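# Place carton on scale plate with suction arm

## Task

Set the carton onto the scale's weighing plate with the face that was on top at the start still on top, resting on nothing but the plate and staying there without the robot's help; then release it and move the tool away.

## Robot and tools

Robot: one arm ending in a vacuum suction tool, no fingers. The controlled point is the cup point, the middle of the suction cup's rim when unloaded; the cup opens along the cup point's own +z axis. About 4 cm back from the rim the tool body and its camera stick out up to roughly 9 cm sideways, so keep that clear of the table and objects.

Frames: results report the cup point in the scene frame, with the origin on the table surface under the arm's base, +z up, and +y to the left when facing along +x. Positions are in metres, orientation as a wxyz quaternion, velocities in m/s and rad/s. At long reach the reported position can be a bit off. Motion commands, by contrast, are offsets in the cup point's own axes.

execute_actions(actions): actions is a list of actions run one after another. Each action is a table of at most 15 rows, each row lasting one 1/30 s control step; a shorter table repeats its final row until 15 steps are done. Since there is a single arm, each row has 7 numbers, all in [-1, 1]: dx, dy, dz, rx, ry, rz, suction. The first six are an offset, not a pose: the desired cup point pose relative to where the cup point was when that action began (for the first action in a call, the last pose a result showed), expressed in cup point axes. Every row refers to that same starting pose; rows do not add up. Scale: 1.0 equals 0.6 m for dx, dy, dz and 180 degrees for the rotation vector rx, ry, rz. Suction is on for any value above 0.01 and off at 0.01 or less, and it keeps its last setting. An empty list only returns the state and images.

Each control step the commanded pose is cut back to at most 100 mm and 16 degrees from the measured pose, and position wins over orientation when both cannot be met. After an action the arm goes no further than that last clipped pose, so large motions need several actions. Motion trails commands by about 0.17 s, and joint speed and acceleration are limited, so after big moves the arm may still be short of target. The "Hand target" line shows the pose the controller currently drives toward. A "pose unreachable" line means the clearance check (which treats the base mount as part of the arm) altered or blocked the command. The elbow cannot fully straighten.

move(target, speed, stop_force, blocking): target is one 7-number row as above, an offset in cup point axes from the pose in the latest result showing one; the suction value is applied at the start. The cup point follows a straight path lasting 0.5 to 10 s (longer paths stop early), turning the short way. speed is the path's top speed in m/s, 0.002 to 0.5, default 0.25; rotation may reach twice that in rad/s. The arm lags, can deviate and can overshoot speed, especially near full stretch. The path ignores obstacles. stop_force, 13 to 80 N, optional, ends the path when the wrist sensor feels that much extra push against the motion for two steps, then backs up two steps and holds; only with a very slow speed may the target lie well beyond contact. The actual press can briefly exceed stop_force, up to double or more for small values, easing within about a second. It is not usable before 0.2 s of scene time, is unreliable on moves that rotate, and should be omitted when moving away from a surface you press on. blocking=false returns after 0.5 s while the arm keeps going (not allowed with stop_force); then only wait or stop are accepted until a result shows the move ended. The result adds a "move:" line: done (at rest near target), off_target, moving, held (last step blocked), fault, or contact (stop_force ended it; this outranks held, done and off_target), plus the distance to target; limits=paced means the sent pose was clipped, limits=held means some steps were blocked and the arm may then jump faster than speed. This arm is stiff: aiming even slightly into something hard can trigger a fault.

wait(seconds): 0 to 10 s, holding the last command; a running move continues and the wait returns early when it ends. stop(): brakes a running move, needing room to stop. zoom_image(camera, region): camera is one of cam_head_left, cam_head_right, cam_high, cam_low, cam_wrist; region is [x0, y0, x1, y1] in pixels from the top-left, at most 504 by 504. Images are 672x504, except cam_wrist at 616x616. finished_scene(scene): ends the current scene, given its number, irreversibly; only call it once the carton is placed, released and the tool is clear.

Gripping: turn suction on and press the 36 mm rim fully onto a smooth flat area of the carton, away from edges, seams or holes. suction_measured near 0 means no seal; airtight reaches 0.83 or more; leaks give lower values. part_present turns 1 at 0.50 and back to 0 below 0.45. Under vacuum the cup shortens, so the part sits up to about 12 mm nearer the tool. Vacuum alone can lift an object. To release, lower the carton until it rests on the plate, switch suction off, then rise; contact may persist until the tool is 15 mm away. If the cup seals on the table, switch suction off to free it.

Wrist force and torque lines give sensor readings in the cup point axes, including held weight and inertia, with an offset up to about 5.5 N, noise up to 3.4 N, and saturation near 100 N per axis. "no reading" is normal at the start.

Avoid: contact torque reaching a joint limit (pan and lift 313, elbow 142, wrists 51.3 N m) or 150 N on the arm, which stops it for 10 s and drops the rest of the call. Holding loads heats motors; MOTOR HOT warns at 70 °C and 85 °C causes an OVER-TEMPERATURE FAULT with a long brake. Do not drop, slam or hard-push things, and never let anything leave the table. Loose objects may occasionally get nudged by outside pushes. The robot keeps its last command while you think.

Each tool is called after "Request:" as name([rows], argument=value, ...), one row to a line, values as JSON.

## Session

Request:
execute_actions(actions=[])

Scene clock: 0.00 s.
end_effector_position=(+0.6289, +0.0150, +0.2809) suction_measured=0.00 part_present=0 end_effector_quat_wxyz=(+0.004, -0.014, +1.000, +0.005) end_effector_velocity=(-0.000, -0.000, +0.000) end_effector_angular_velocity=(+0.000, +0.001, +0.000)
Joint positions: [-0.28  -1.557  2.143 -2.16  -1.57   2.86 ]
Joint velocities: [-0.    -0.    -0.     0.001 -0.    -0.   ]
Wrist force (N, on the end effector, along its own x y z axes, offset not removed): no reading
Wrist torque (N m, same axes, about the end effector's origin, offset not removed): no reading
Hand target: +0.629, +0.015, +0.281; +0.004, -0.014, +1.000, +0.005

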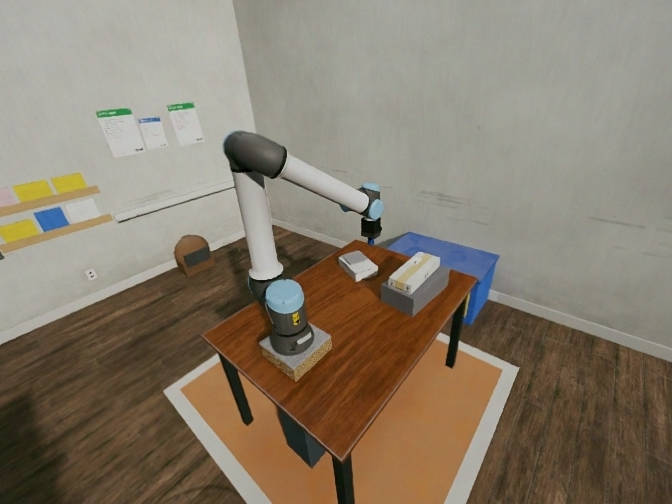

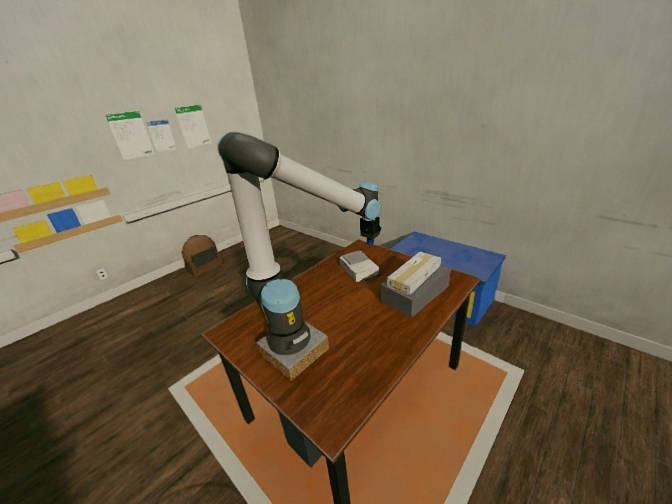

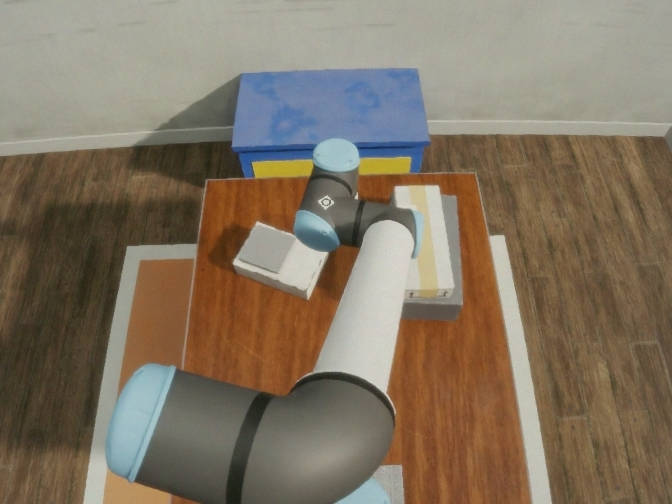

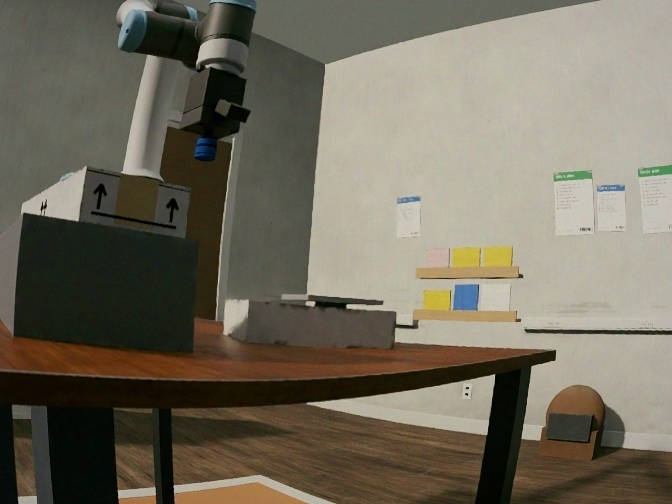

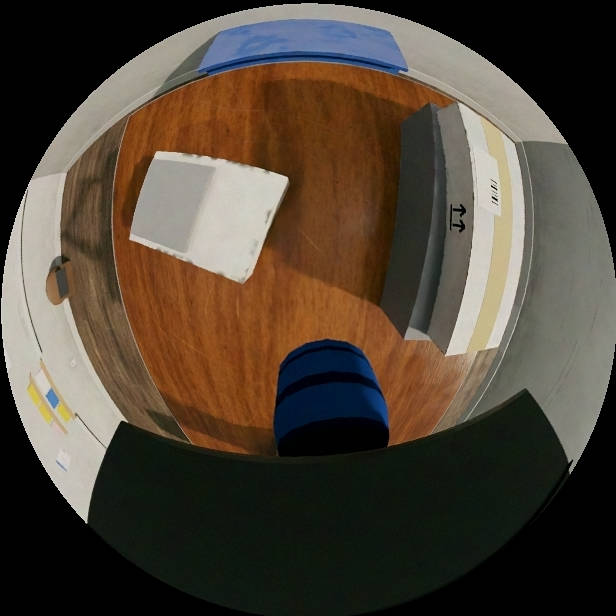

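Similar layout.

Request:
move(target=[-0.13,-0.38,0.14,0,0,0,0])

Scene clock: 4.00 s.
end_effector_position=(+0.7134, -0.2102, +0.1953) suction_measured=0.00 part_present=0 end_effector_quat_wxyz=(+0.004, -0.014, +1.000, +0.004) end_effector_velocity=(+0.001, -0.001, -0.001) end_effector_angular_velocity=(+0.000, +0.000, -0.001)
Joint positions: [-0.548 -1.287  2.004 -2.291 -1.57   2.592]
Joint velocities: [-0.001  0.003 -0.002 -0.    -0.    -0.   ]
Wrist force (N, on the end effector, along its own x y z axes, offset not removed): [1.7 2.3 -6.8]
Wrist torque (N m, same axes, about the end effector's origin, offset not removed): [0.26 -0.36 -0.12]
Hand target: +0.713, -0.210, +0.195; +0.004, -0.014, +1.000, +0.004
Off the commanded pose: 0.001 m, 0 deg.
move: done

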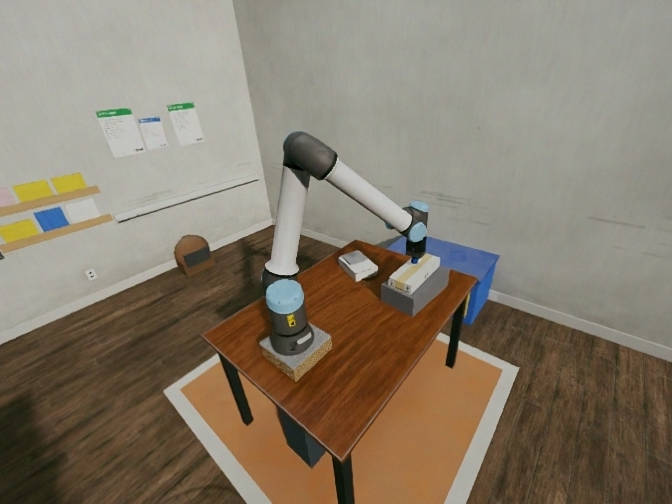

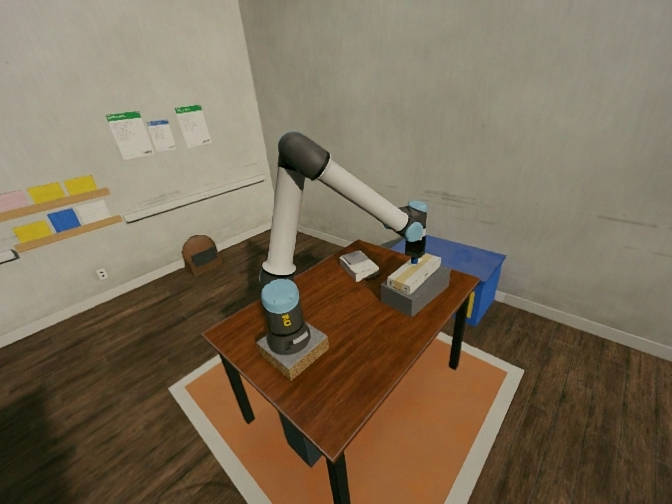

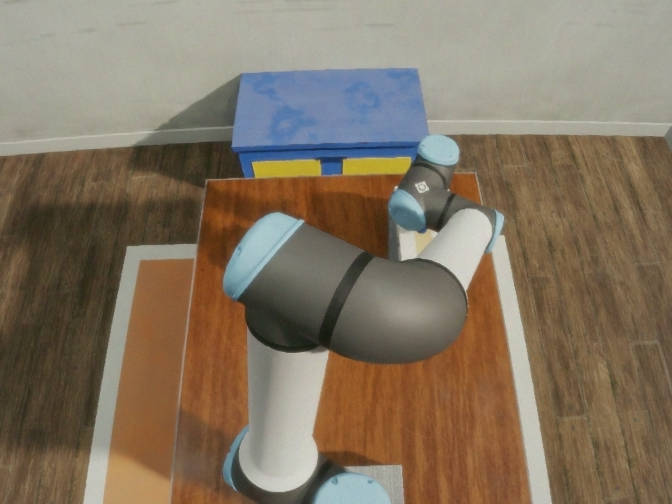

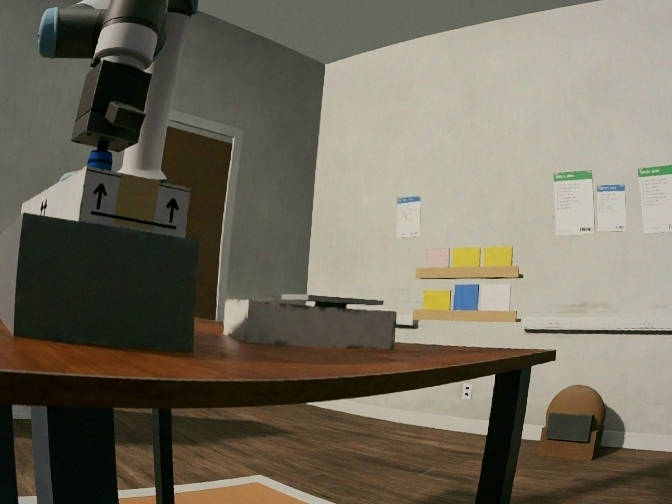

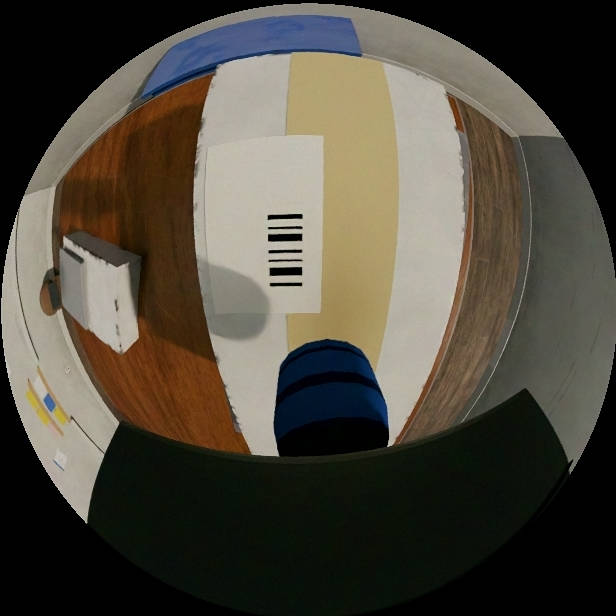

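Request:
move(target=[0,-0.015,0.12,0,0,0,1], speed=0.015, stop_force=13)

Request:
move(target=[0,0,-0.2,0,0,0,1], speed=0.08)

Request:
wait(seconds=0.5)

Scene clock: 12.30 s.
end_effector_position=(+0.7139, -0.2150, +0.1554) suction_measured=1.00 part_present=1 end_effector_quat_wxyz=(+0.004, -0.014, +1.000, +0.004) end_effector_velocity=(-0.002, +0.001, +0.001) end_effector_angular_velocity=(+0.004, +0.005, +0.000)
Joint positions: [-0.554 -1.236  2.025 -2.364 -1.57   2.586]
Joint velocities: [ 0.    -0.003 -0.001  0.01   0.001 -0.   ]
Wrist force (N, on the end effector, along its own x y z axes, offset not removed): [-1.1 4.9 -47.2]
Wrist torque (N m, same axes, about the end effector's origin, offset not removed): [0.07 -0.30 -0.12]
Hand target: +0.714, -0.215, +0.156; +0.004, -0.014, +1.000, +0.004
Off the commanded pose: 0.032 m, 0 deg.
move: contact

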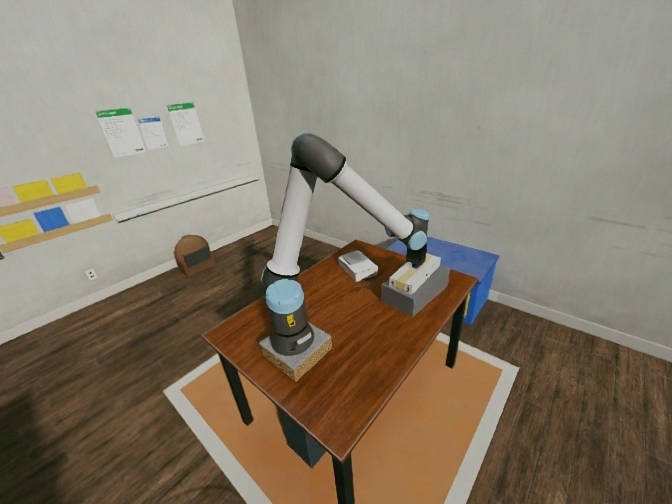

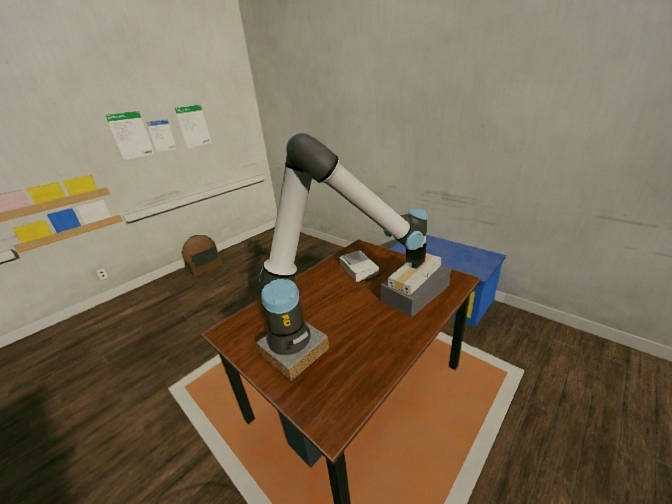

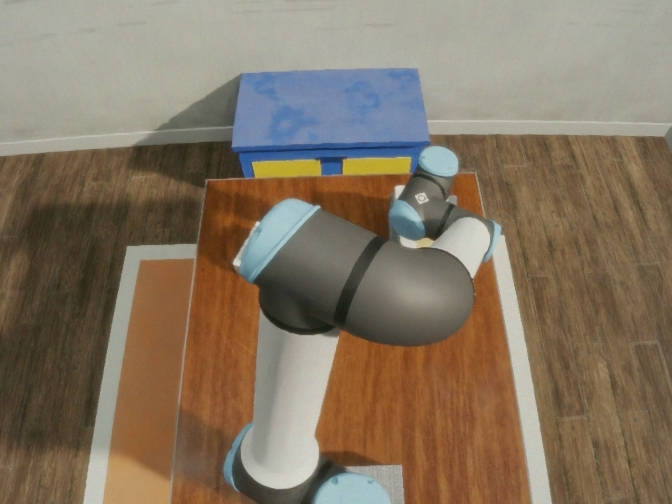

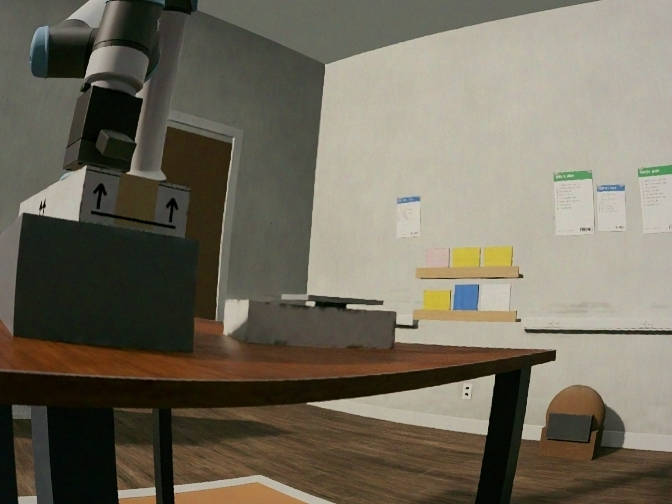

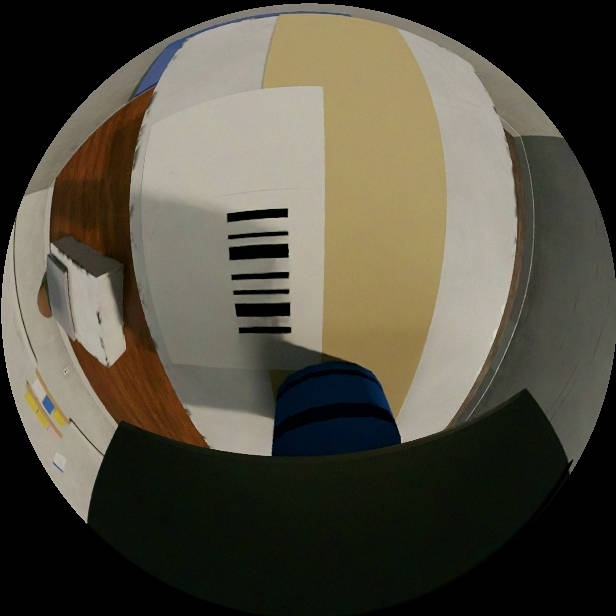

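Scene clock: 14.20 s.
end_effector_position=(+0.7131, -0.2160, +0.2753) suction_measured=0.00 part_present=0 end_effector_quat_wxyz=(+0.004, -0.014, +1.000, +0.004) end_effector_velocity=(-0.000, +0.000, +0.002) end_effector_angular_velocity=(+0.001, -0.000, +0.001)
Joint positions: [-0.554 -1.37   1.938 -2.143 -1.57   2.586]
Joint velocities: [-0.    -0.002 -0.001  0.003  0.001 -0.001]
Wrist force (N, on the end effector, along its own x y z axes, offset not removed): [4.9 1.8 -4.6]
Wrist torque (N m, same axes, about the end effector's origin, offset not removed): [0.20 -1.00 0.01]
Hand target: +0.713, -0.216, +0.275; +0.004, -0.014, +1.000, +0.004
Off the commanded pose: 0.000 m, 0 deg.
move: done

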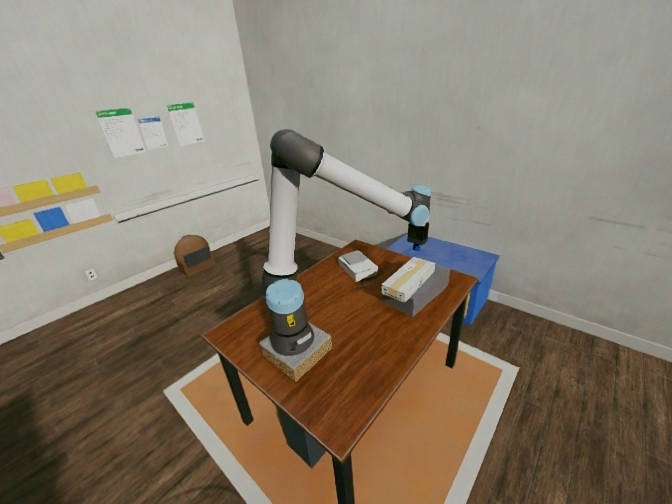

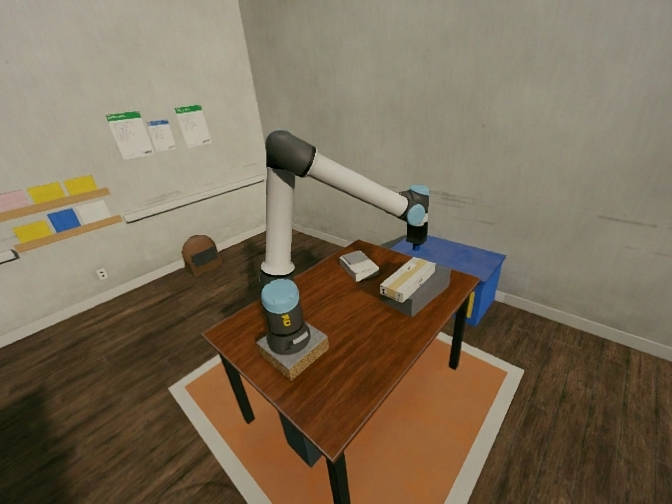

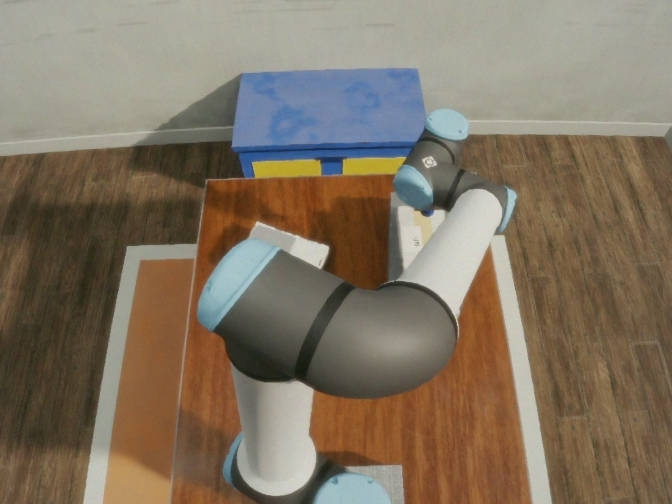

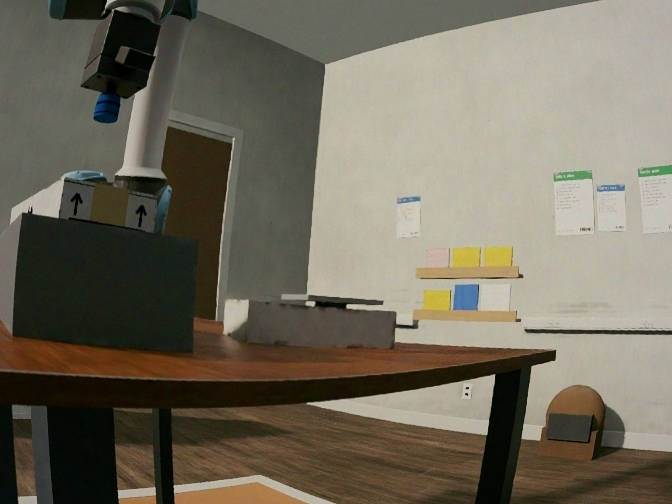

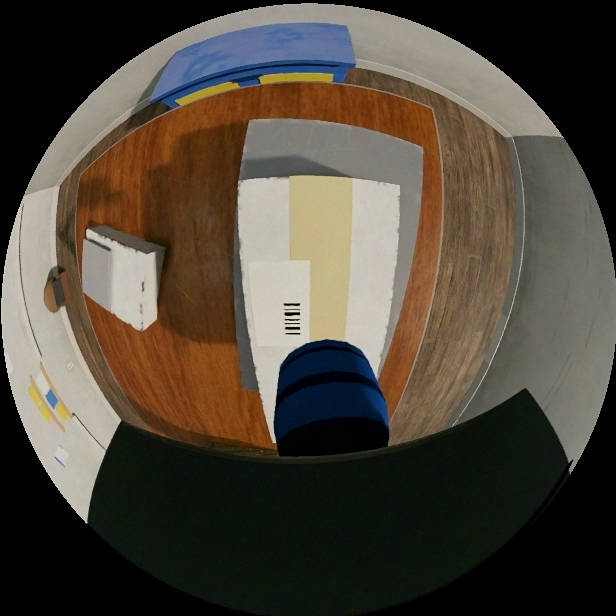

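Scene clock: 14.70 s.
end_effector_position=(+0.7131, -0.2160, +0.2754) suction_measured=0.00 part_present=0 end_effector_quat_wxyz=(+0.004, -0.014, +1.000, +0.004) end_effector_velocity=(+0.000, -0.000, +0.000) end_effector_angular_velocity=(-0.001, -0.001, +0.001)
Joint positions: [-0.554 -1.37   1.938 -2.143 -1.57   2.586]
Joint velocities: [ 0.    -0.     0.    -0.001 -0.    -0.001]
Wrist force (N, on the end effector, along its own x y z axes, offset not removed): [3.2 0.7 -3.6]
Wrist torque (N m, same axes, about the end effector's origin, offset not removed): [-0.07 -0.79 -0.06]
Hand target: +0.713, -0.216, +0.275; +0.004, -0.014, +1.000, +0.004
Off the commanded pose: 0.000 m, 0 deg.
wait: 0.50 s; at rest by 0.17 s

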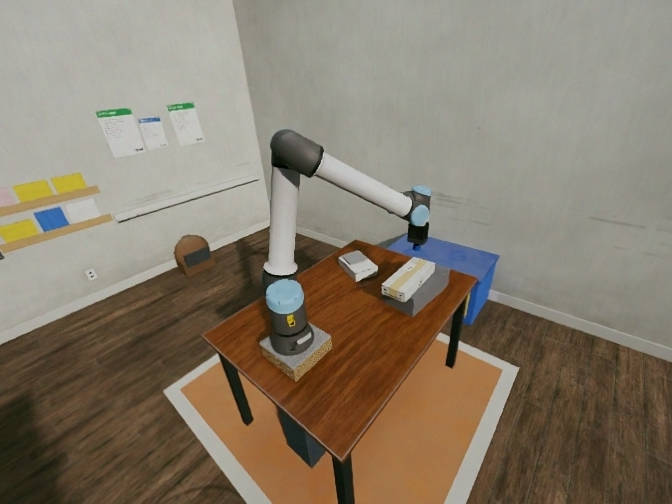

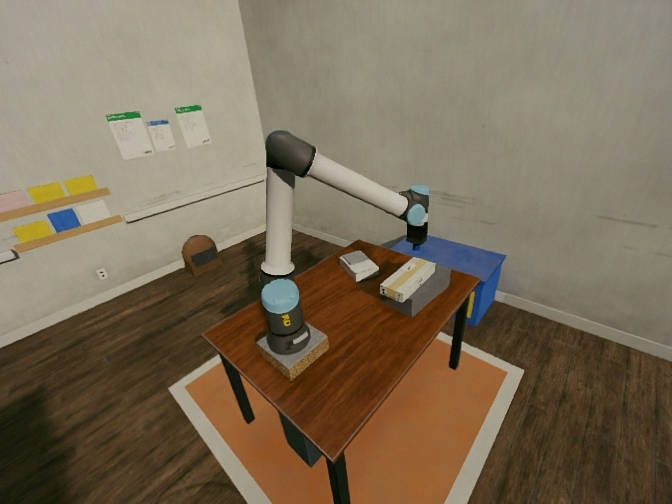

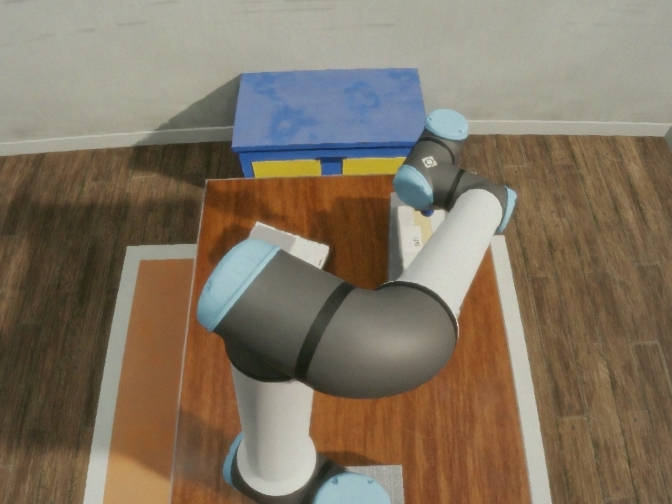

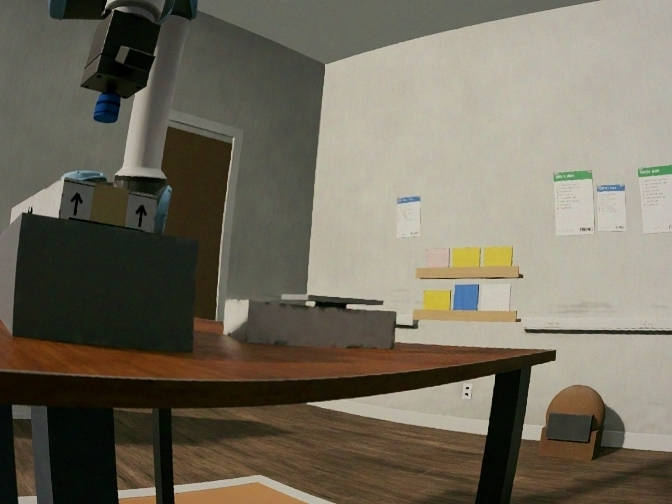

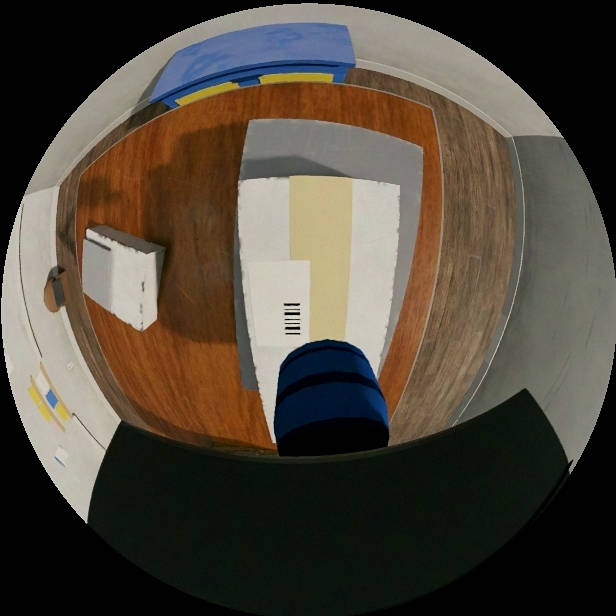

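Request:
move(target=[-0.02,0,0.17,0,0,0,1], speed=0.15)

Request:
move(target=[0,0,0.025,0,0,0,1], speed=0.015)

Request:
move(target=[0,0,-0.06,0,0,0,1], speed=0.04)

Scene clock: 20.87 s.
end_effector_position=(+0.7257, -0.2148, +0.1736) suction_measured=0.00 part_present=0 end_effector_quat_wxyz=(+0.004, -0.014, +1.000, +0.004) end_effector_velocity=(-0.000, +0.000, -0.002) end_effector_angular_velocity=(+0.000, +0.002, -0.000)
Joint positions: [-0.545 -1.243  1.992 -2.324 -1.57   2.595]
Joint velocities: [ 0.     0.003  0.001 -0.002 -0.     0.   ]
Wrist force (N, on the end effector, along its own x y z axes, offset not removed): [0.2 -0.8 -3.8]
Wrist torque (N m, same axes, about the end effector's origin, offset not removed): [-0.33 -0.26 0.12]
Hand target: +0.726, -0.215, +0.173; +0.004, -0.014, +1.000, +0.004
Off the commanded pose: 0.000 m, 0 deg.
move: done

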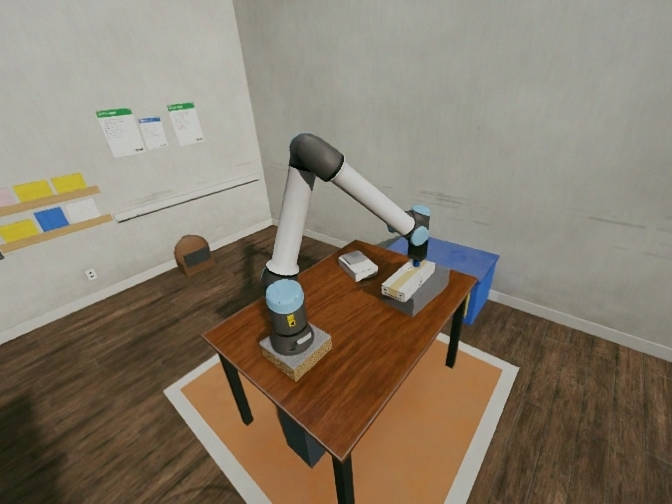

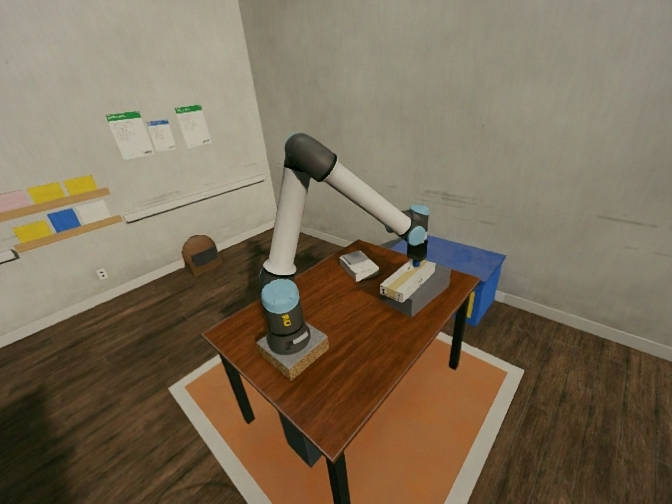

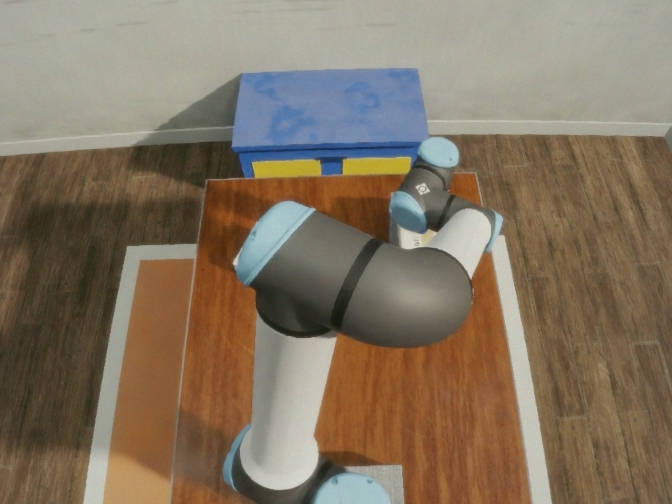

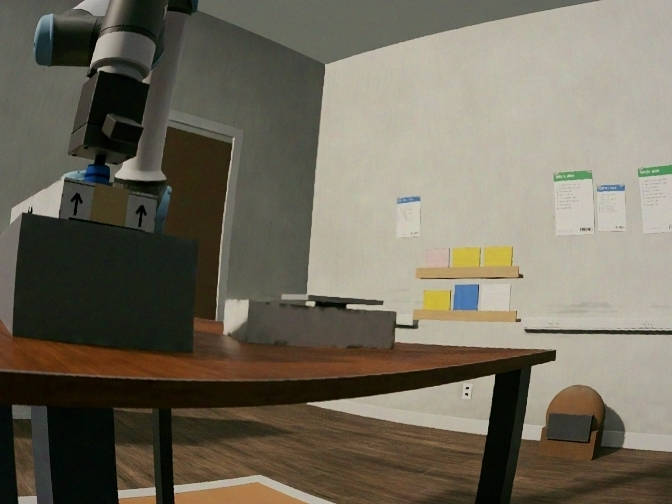

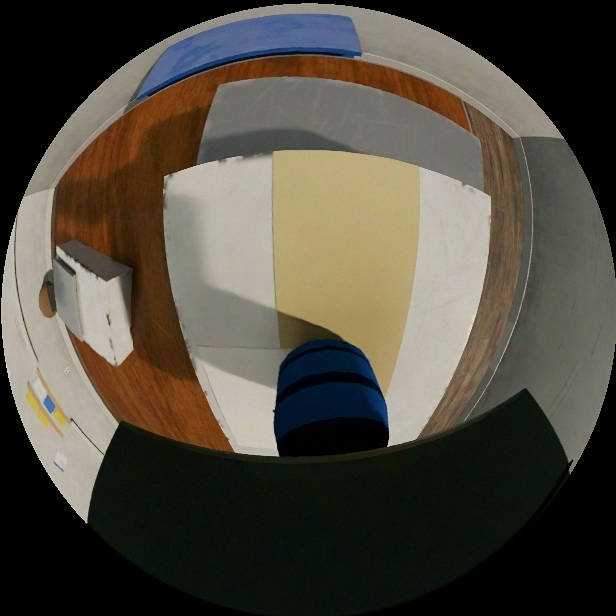

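Scene clock: 22.13 s.
end_effector_position=(+0.7259, -0.2147, +0.1588) suction_measured=1.00 part_present=1 end_effector_quat_wxyz=(+0.004, -0.014, +1.000, +0.004) end_effector_velocity=(+0.000, +0.000, -0.001) end_effector_angular_velocity=(+0.001, -0.001, -0.000)
Joint positions: [-0.545 -1.225  2.001 -2.35  -1.57   2.595]
Joint velocities: [ 0.     0.002  0.    -0.003  0.001  0.   ]
Wrist force (N, on the end effector, along its own x y z axes, offset not removed): [1.8 -1.2 11.8]
Wrist torque (N m, same axes, about the end effector's origin, offset not removed): [-0.32 -0.46 0.10]
Hand target: +0.726, -0.215, +0.159; +0.004, -0.014, +1.000, +0.004
Off the commanded pose: 0.000 m, 0 deg.
move: done

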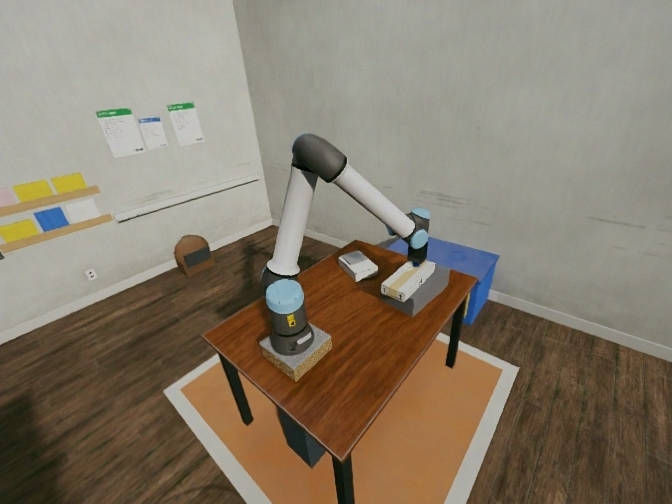

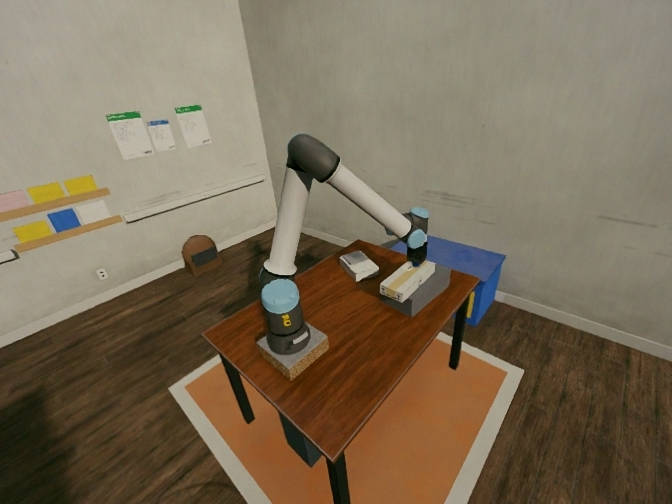

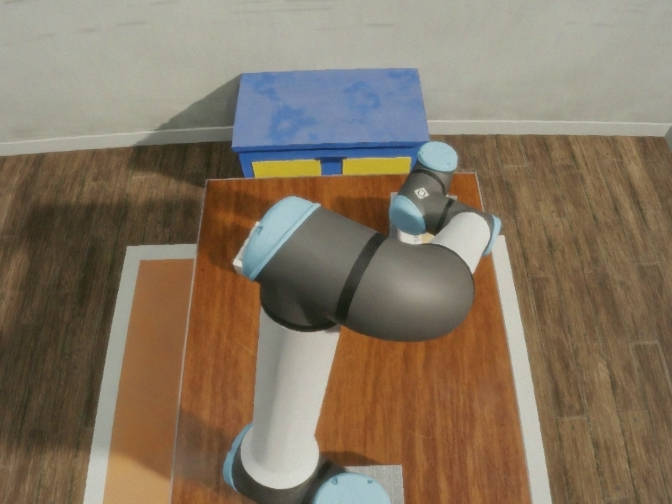

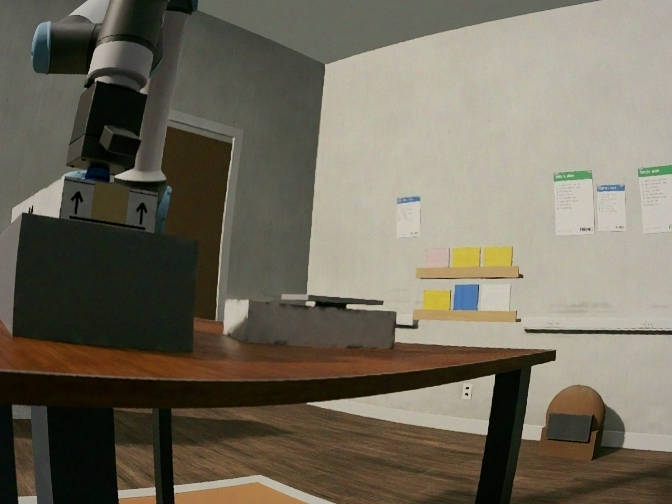

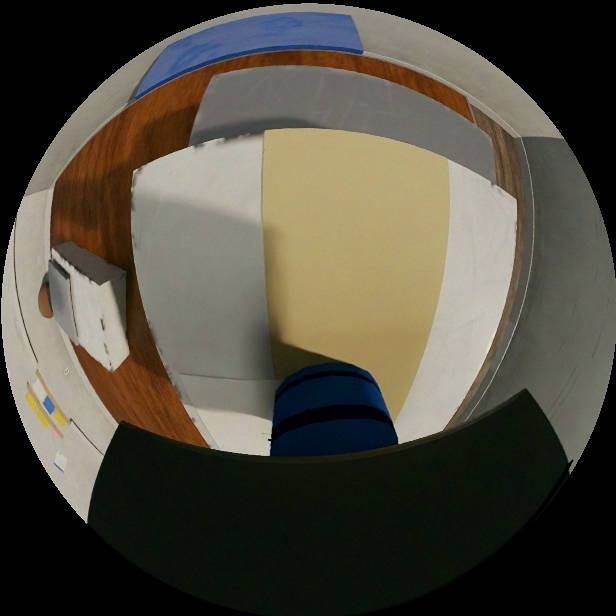

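Scene clock: 23.40 s.
end_effector_position=(+0.7256, -0.2150, +0.1947) suction_measured=1.00 part_present=1 end_effector_quat_wxyz=(+0.004, -0.014, +1.000, +0.004) end_effector_velocity=(+0.000, -0.000, +0.002) end_effector_angular_velocity=(-0.001, -0.001, +0.001)
Joint positions: [-0.545 -1.268  1.979 -2.285 -1.57   2.595]
Joint velocities: [-0.    -0.002 -0.002  0.003 -0.    -0.001]
Wrist force (N, on the end effector, along its own x y z axes, offset not removed): [1.7 1.2 14.0]
Wrist torque (N m, same axes, about the end effector's origin, offset not removed): [-0.04 -0.44 0.03]
Hand target: +0.726, -0.215, +0.195; +0.004, -0.014, +1.000, +0.004
Off the commanded pose: 0.000 m, 0 deg.
move: done

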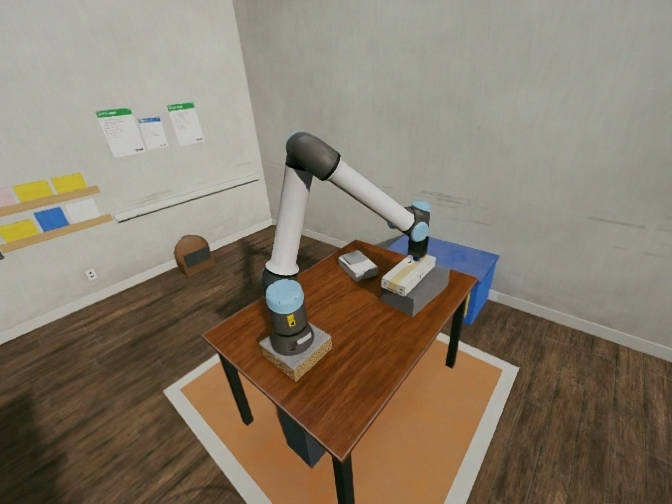

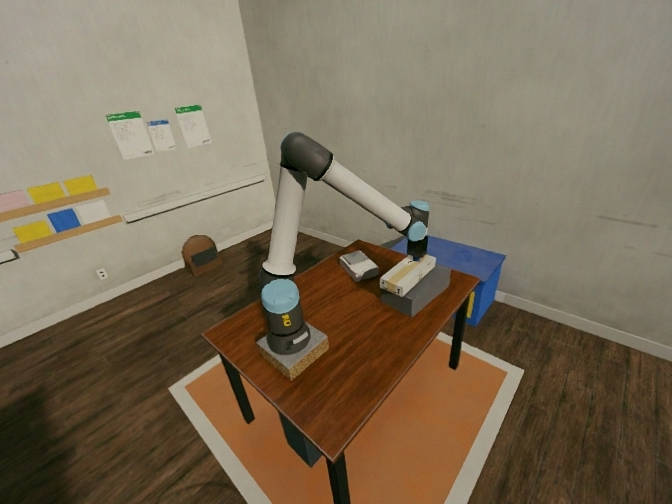

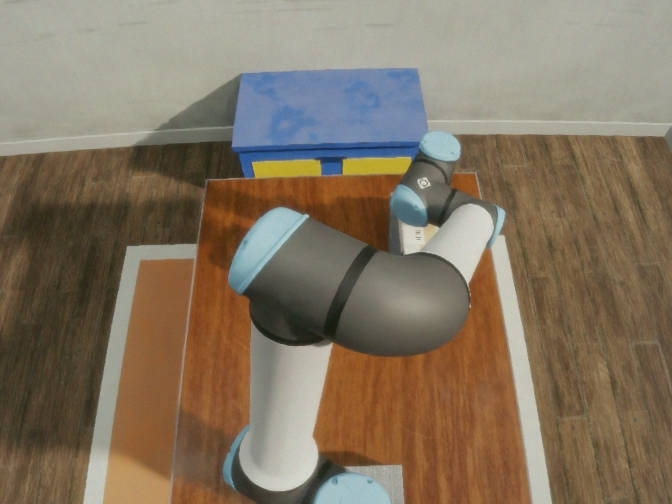

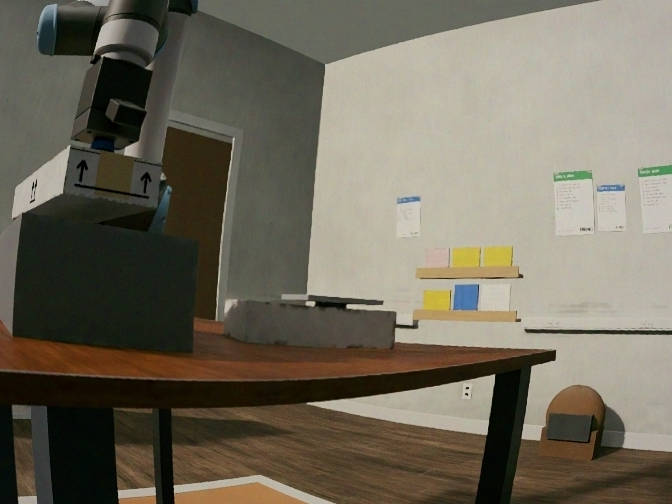

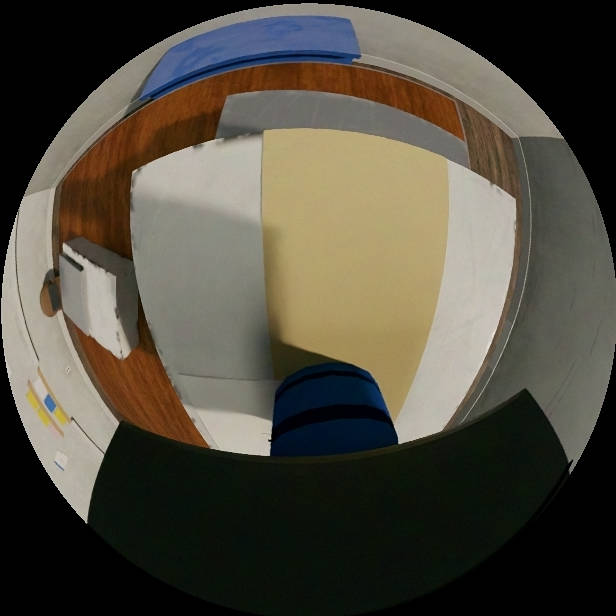

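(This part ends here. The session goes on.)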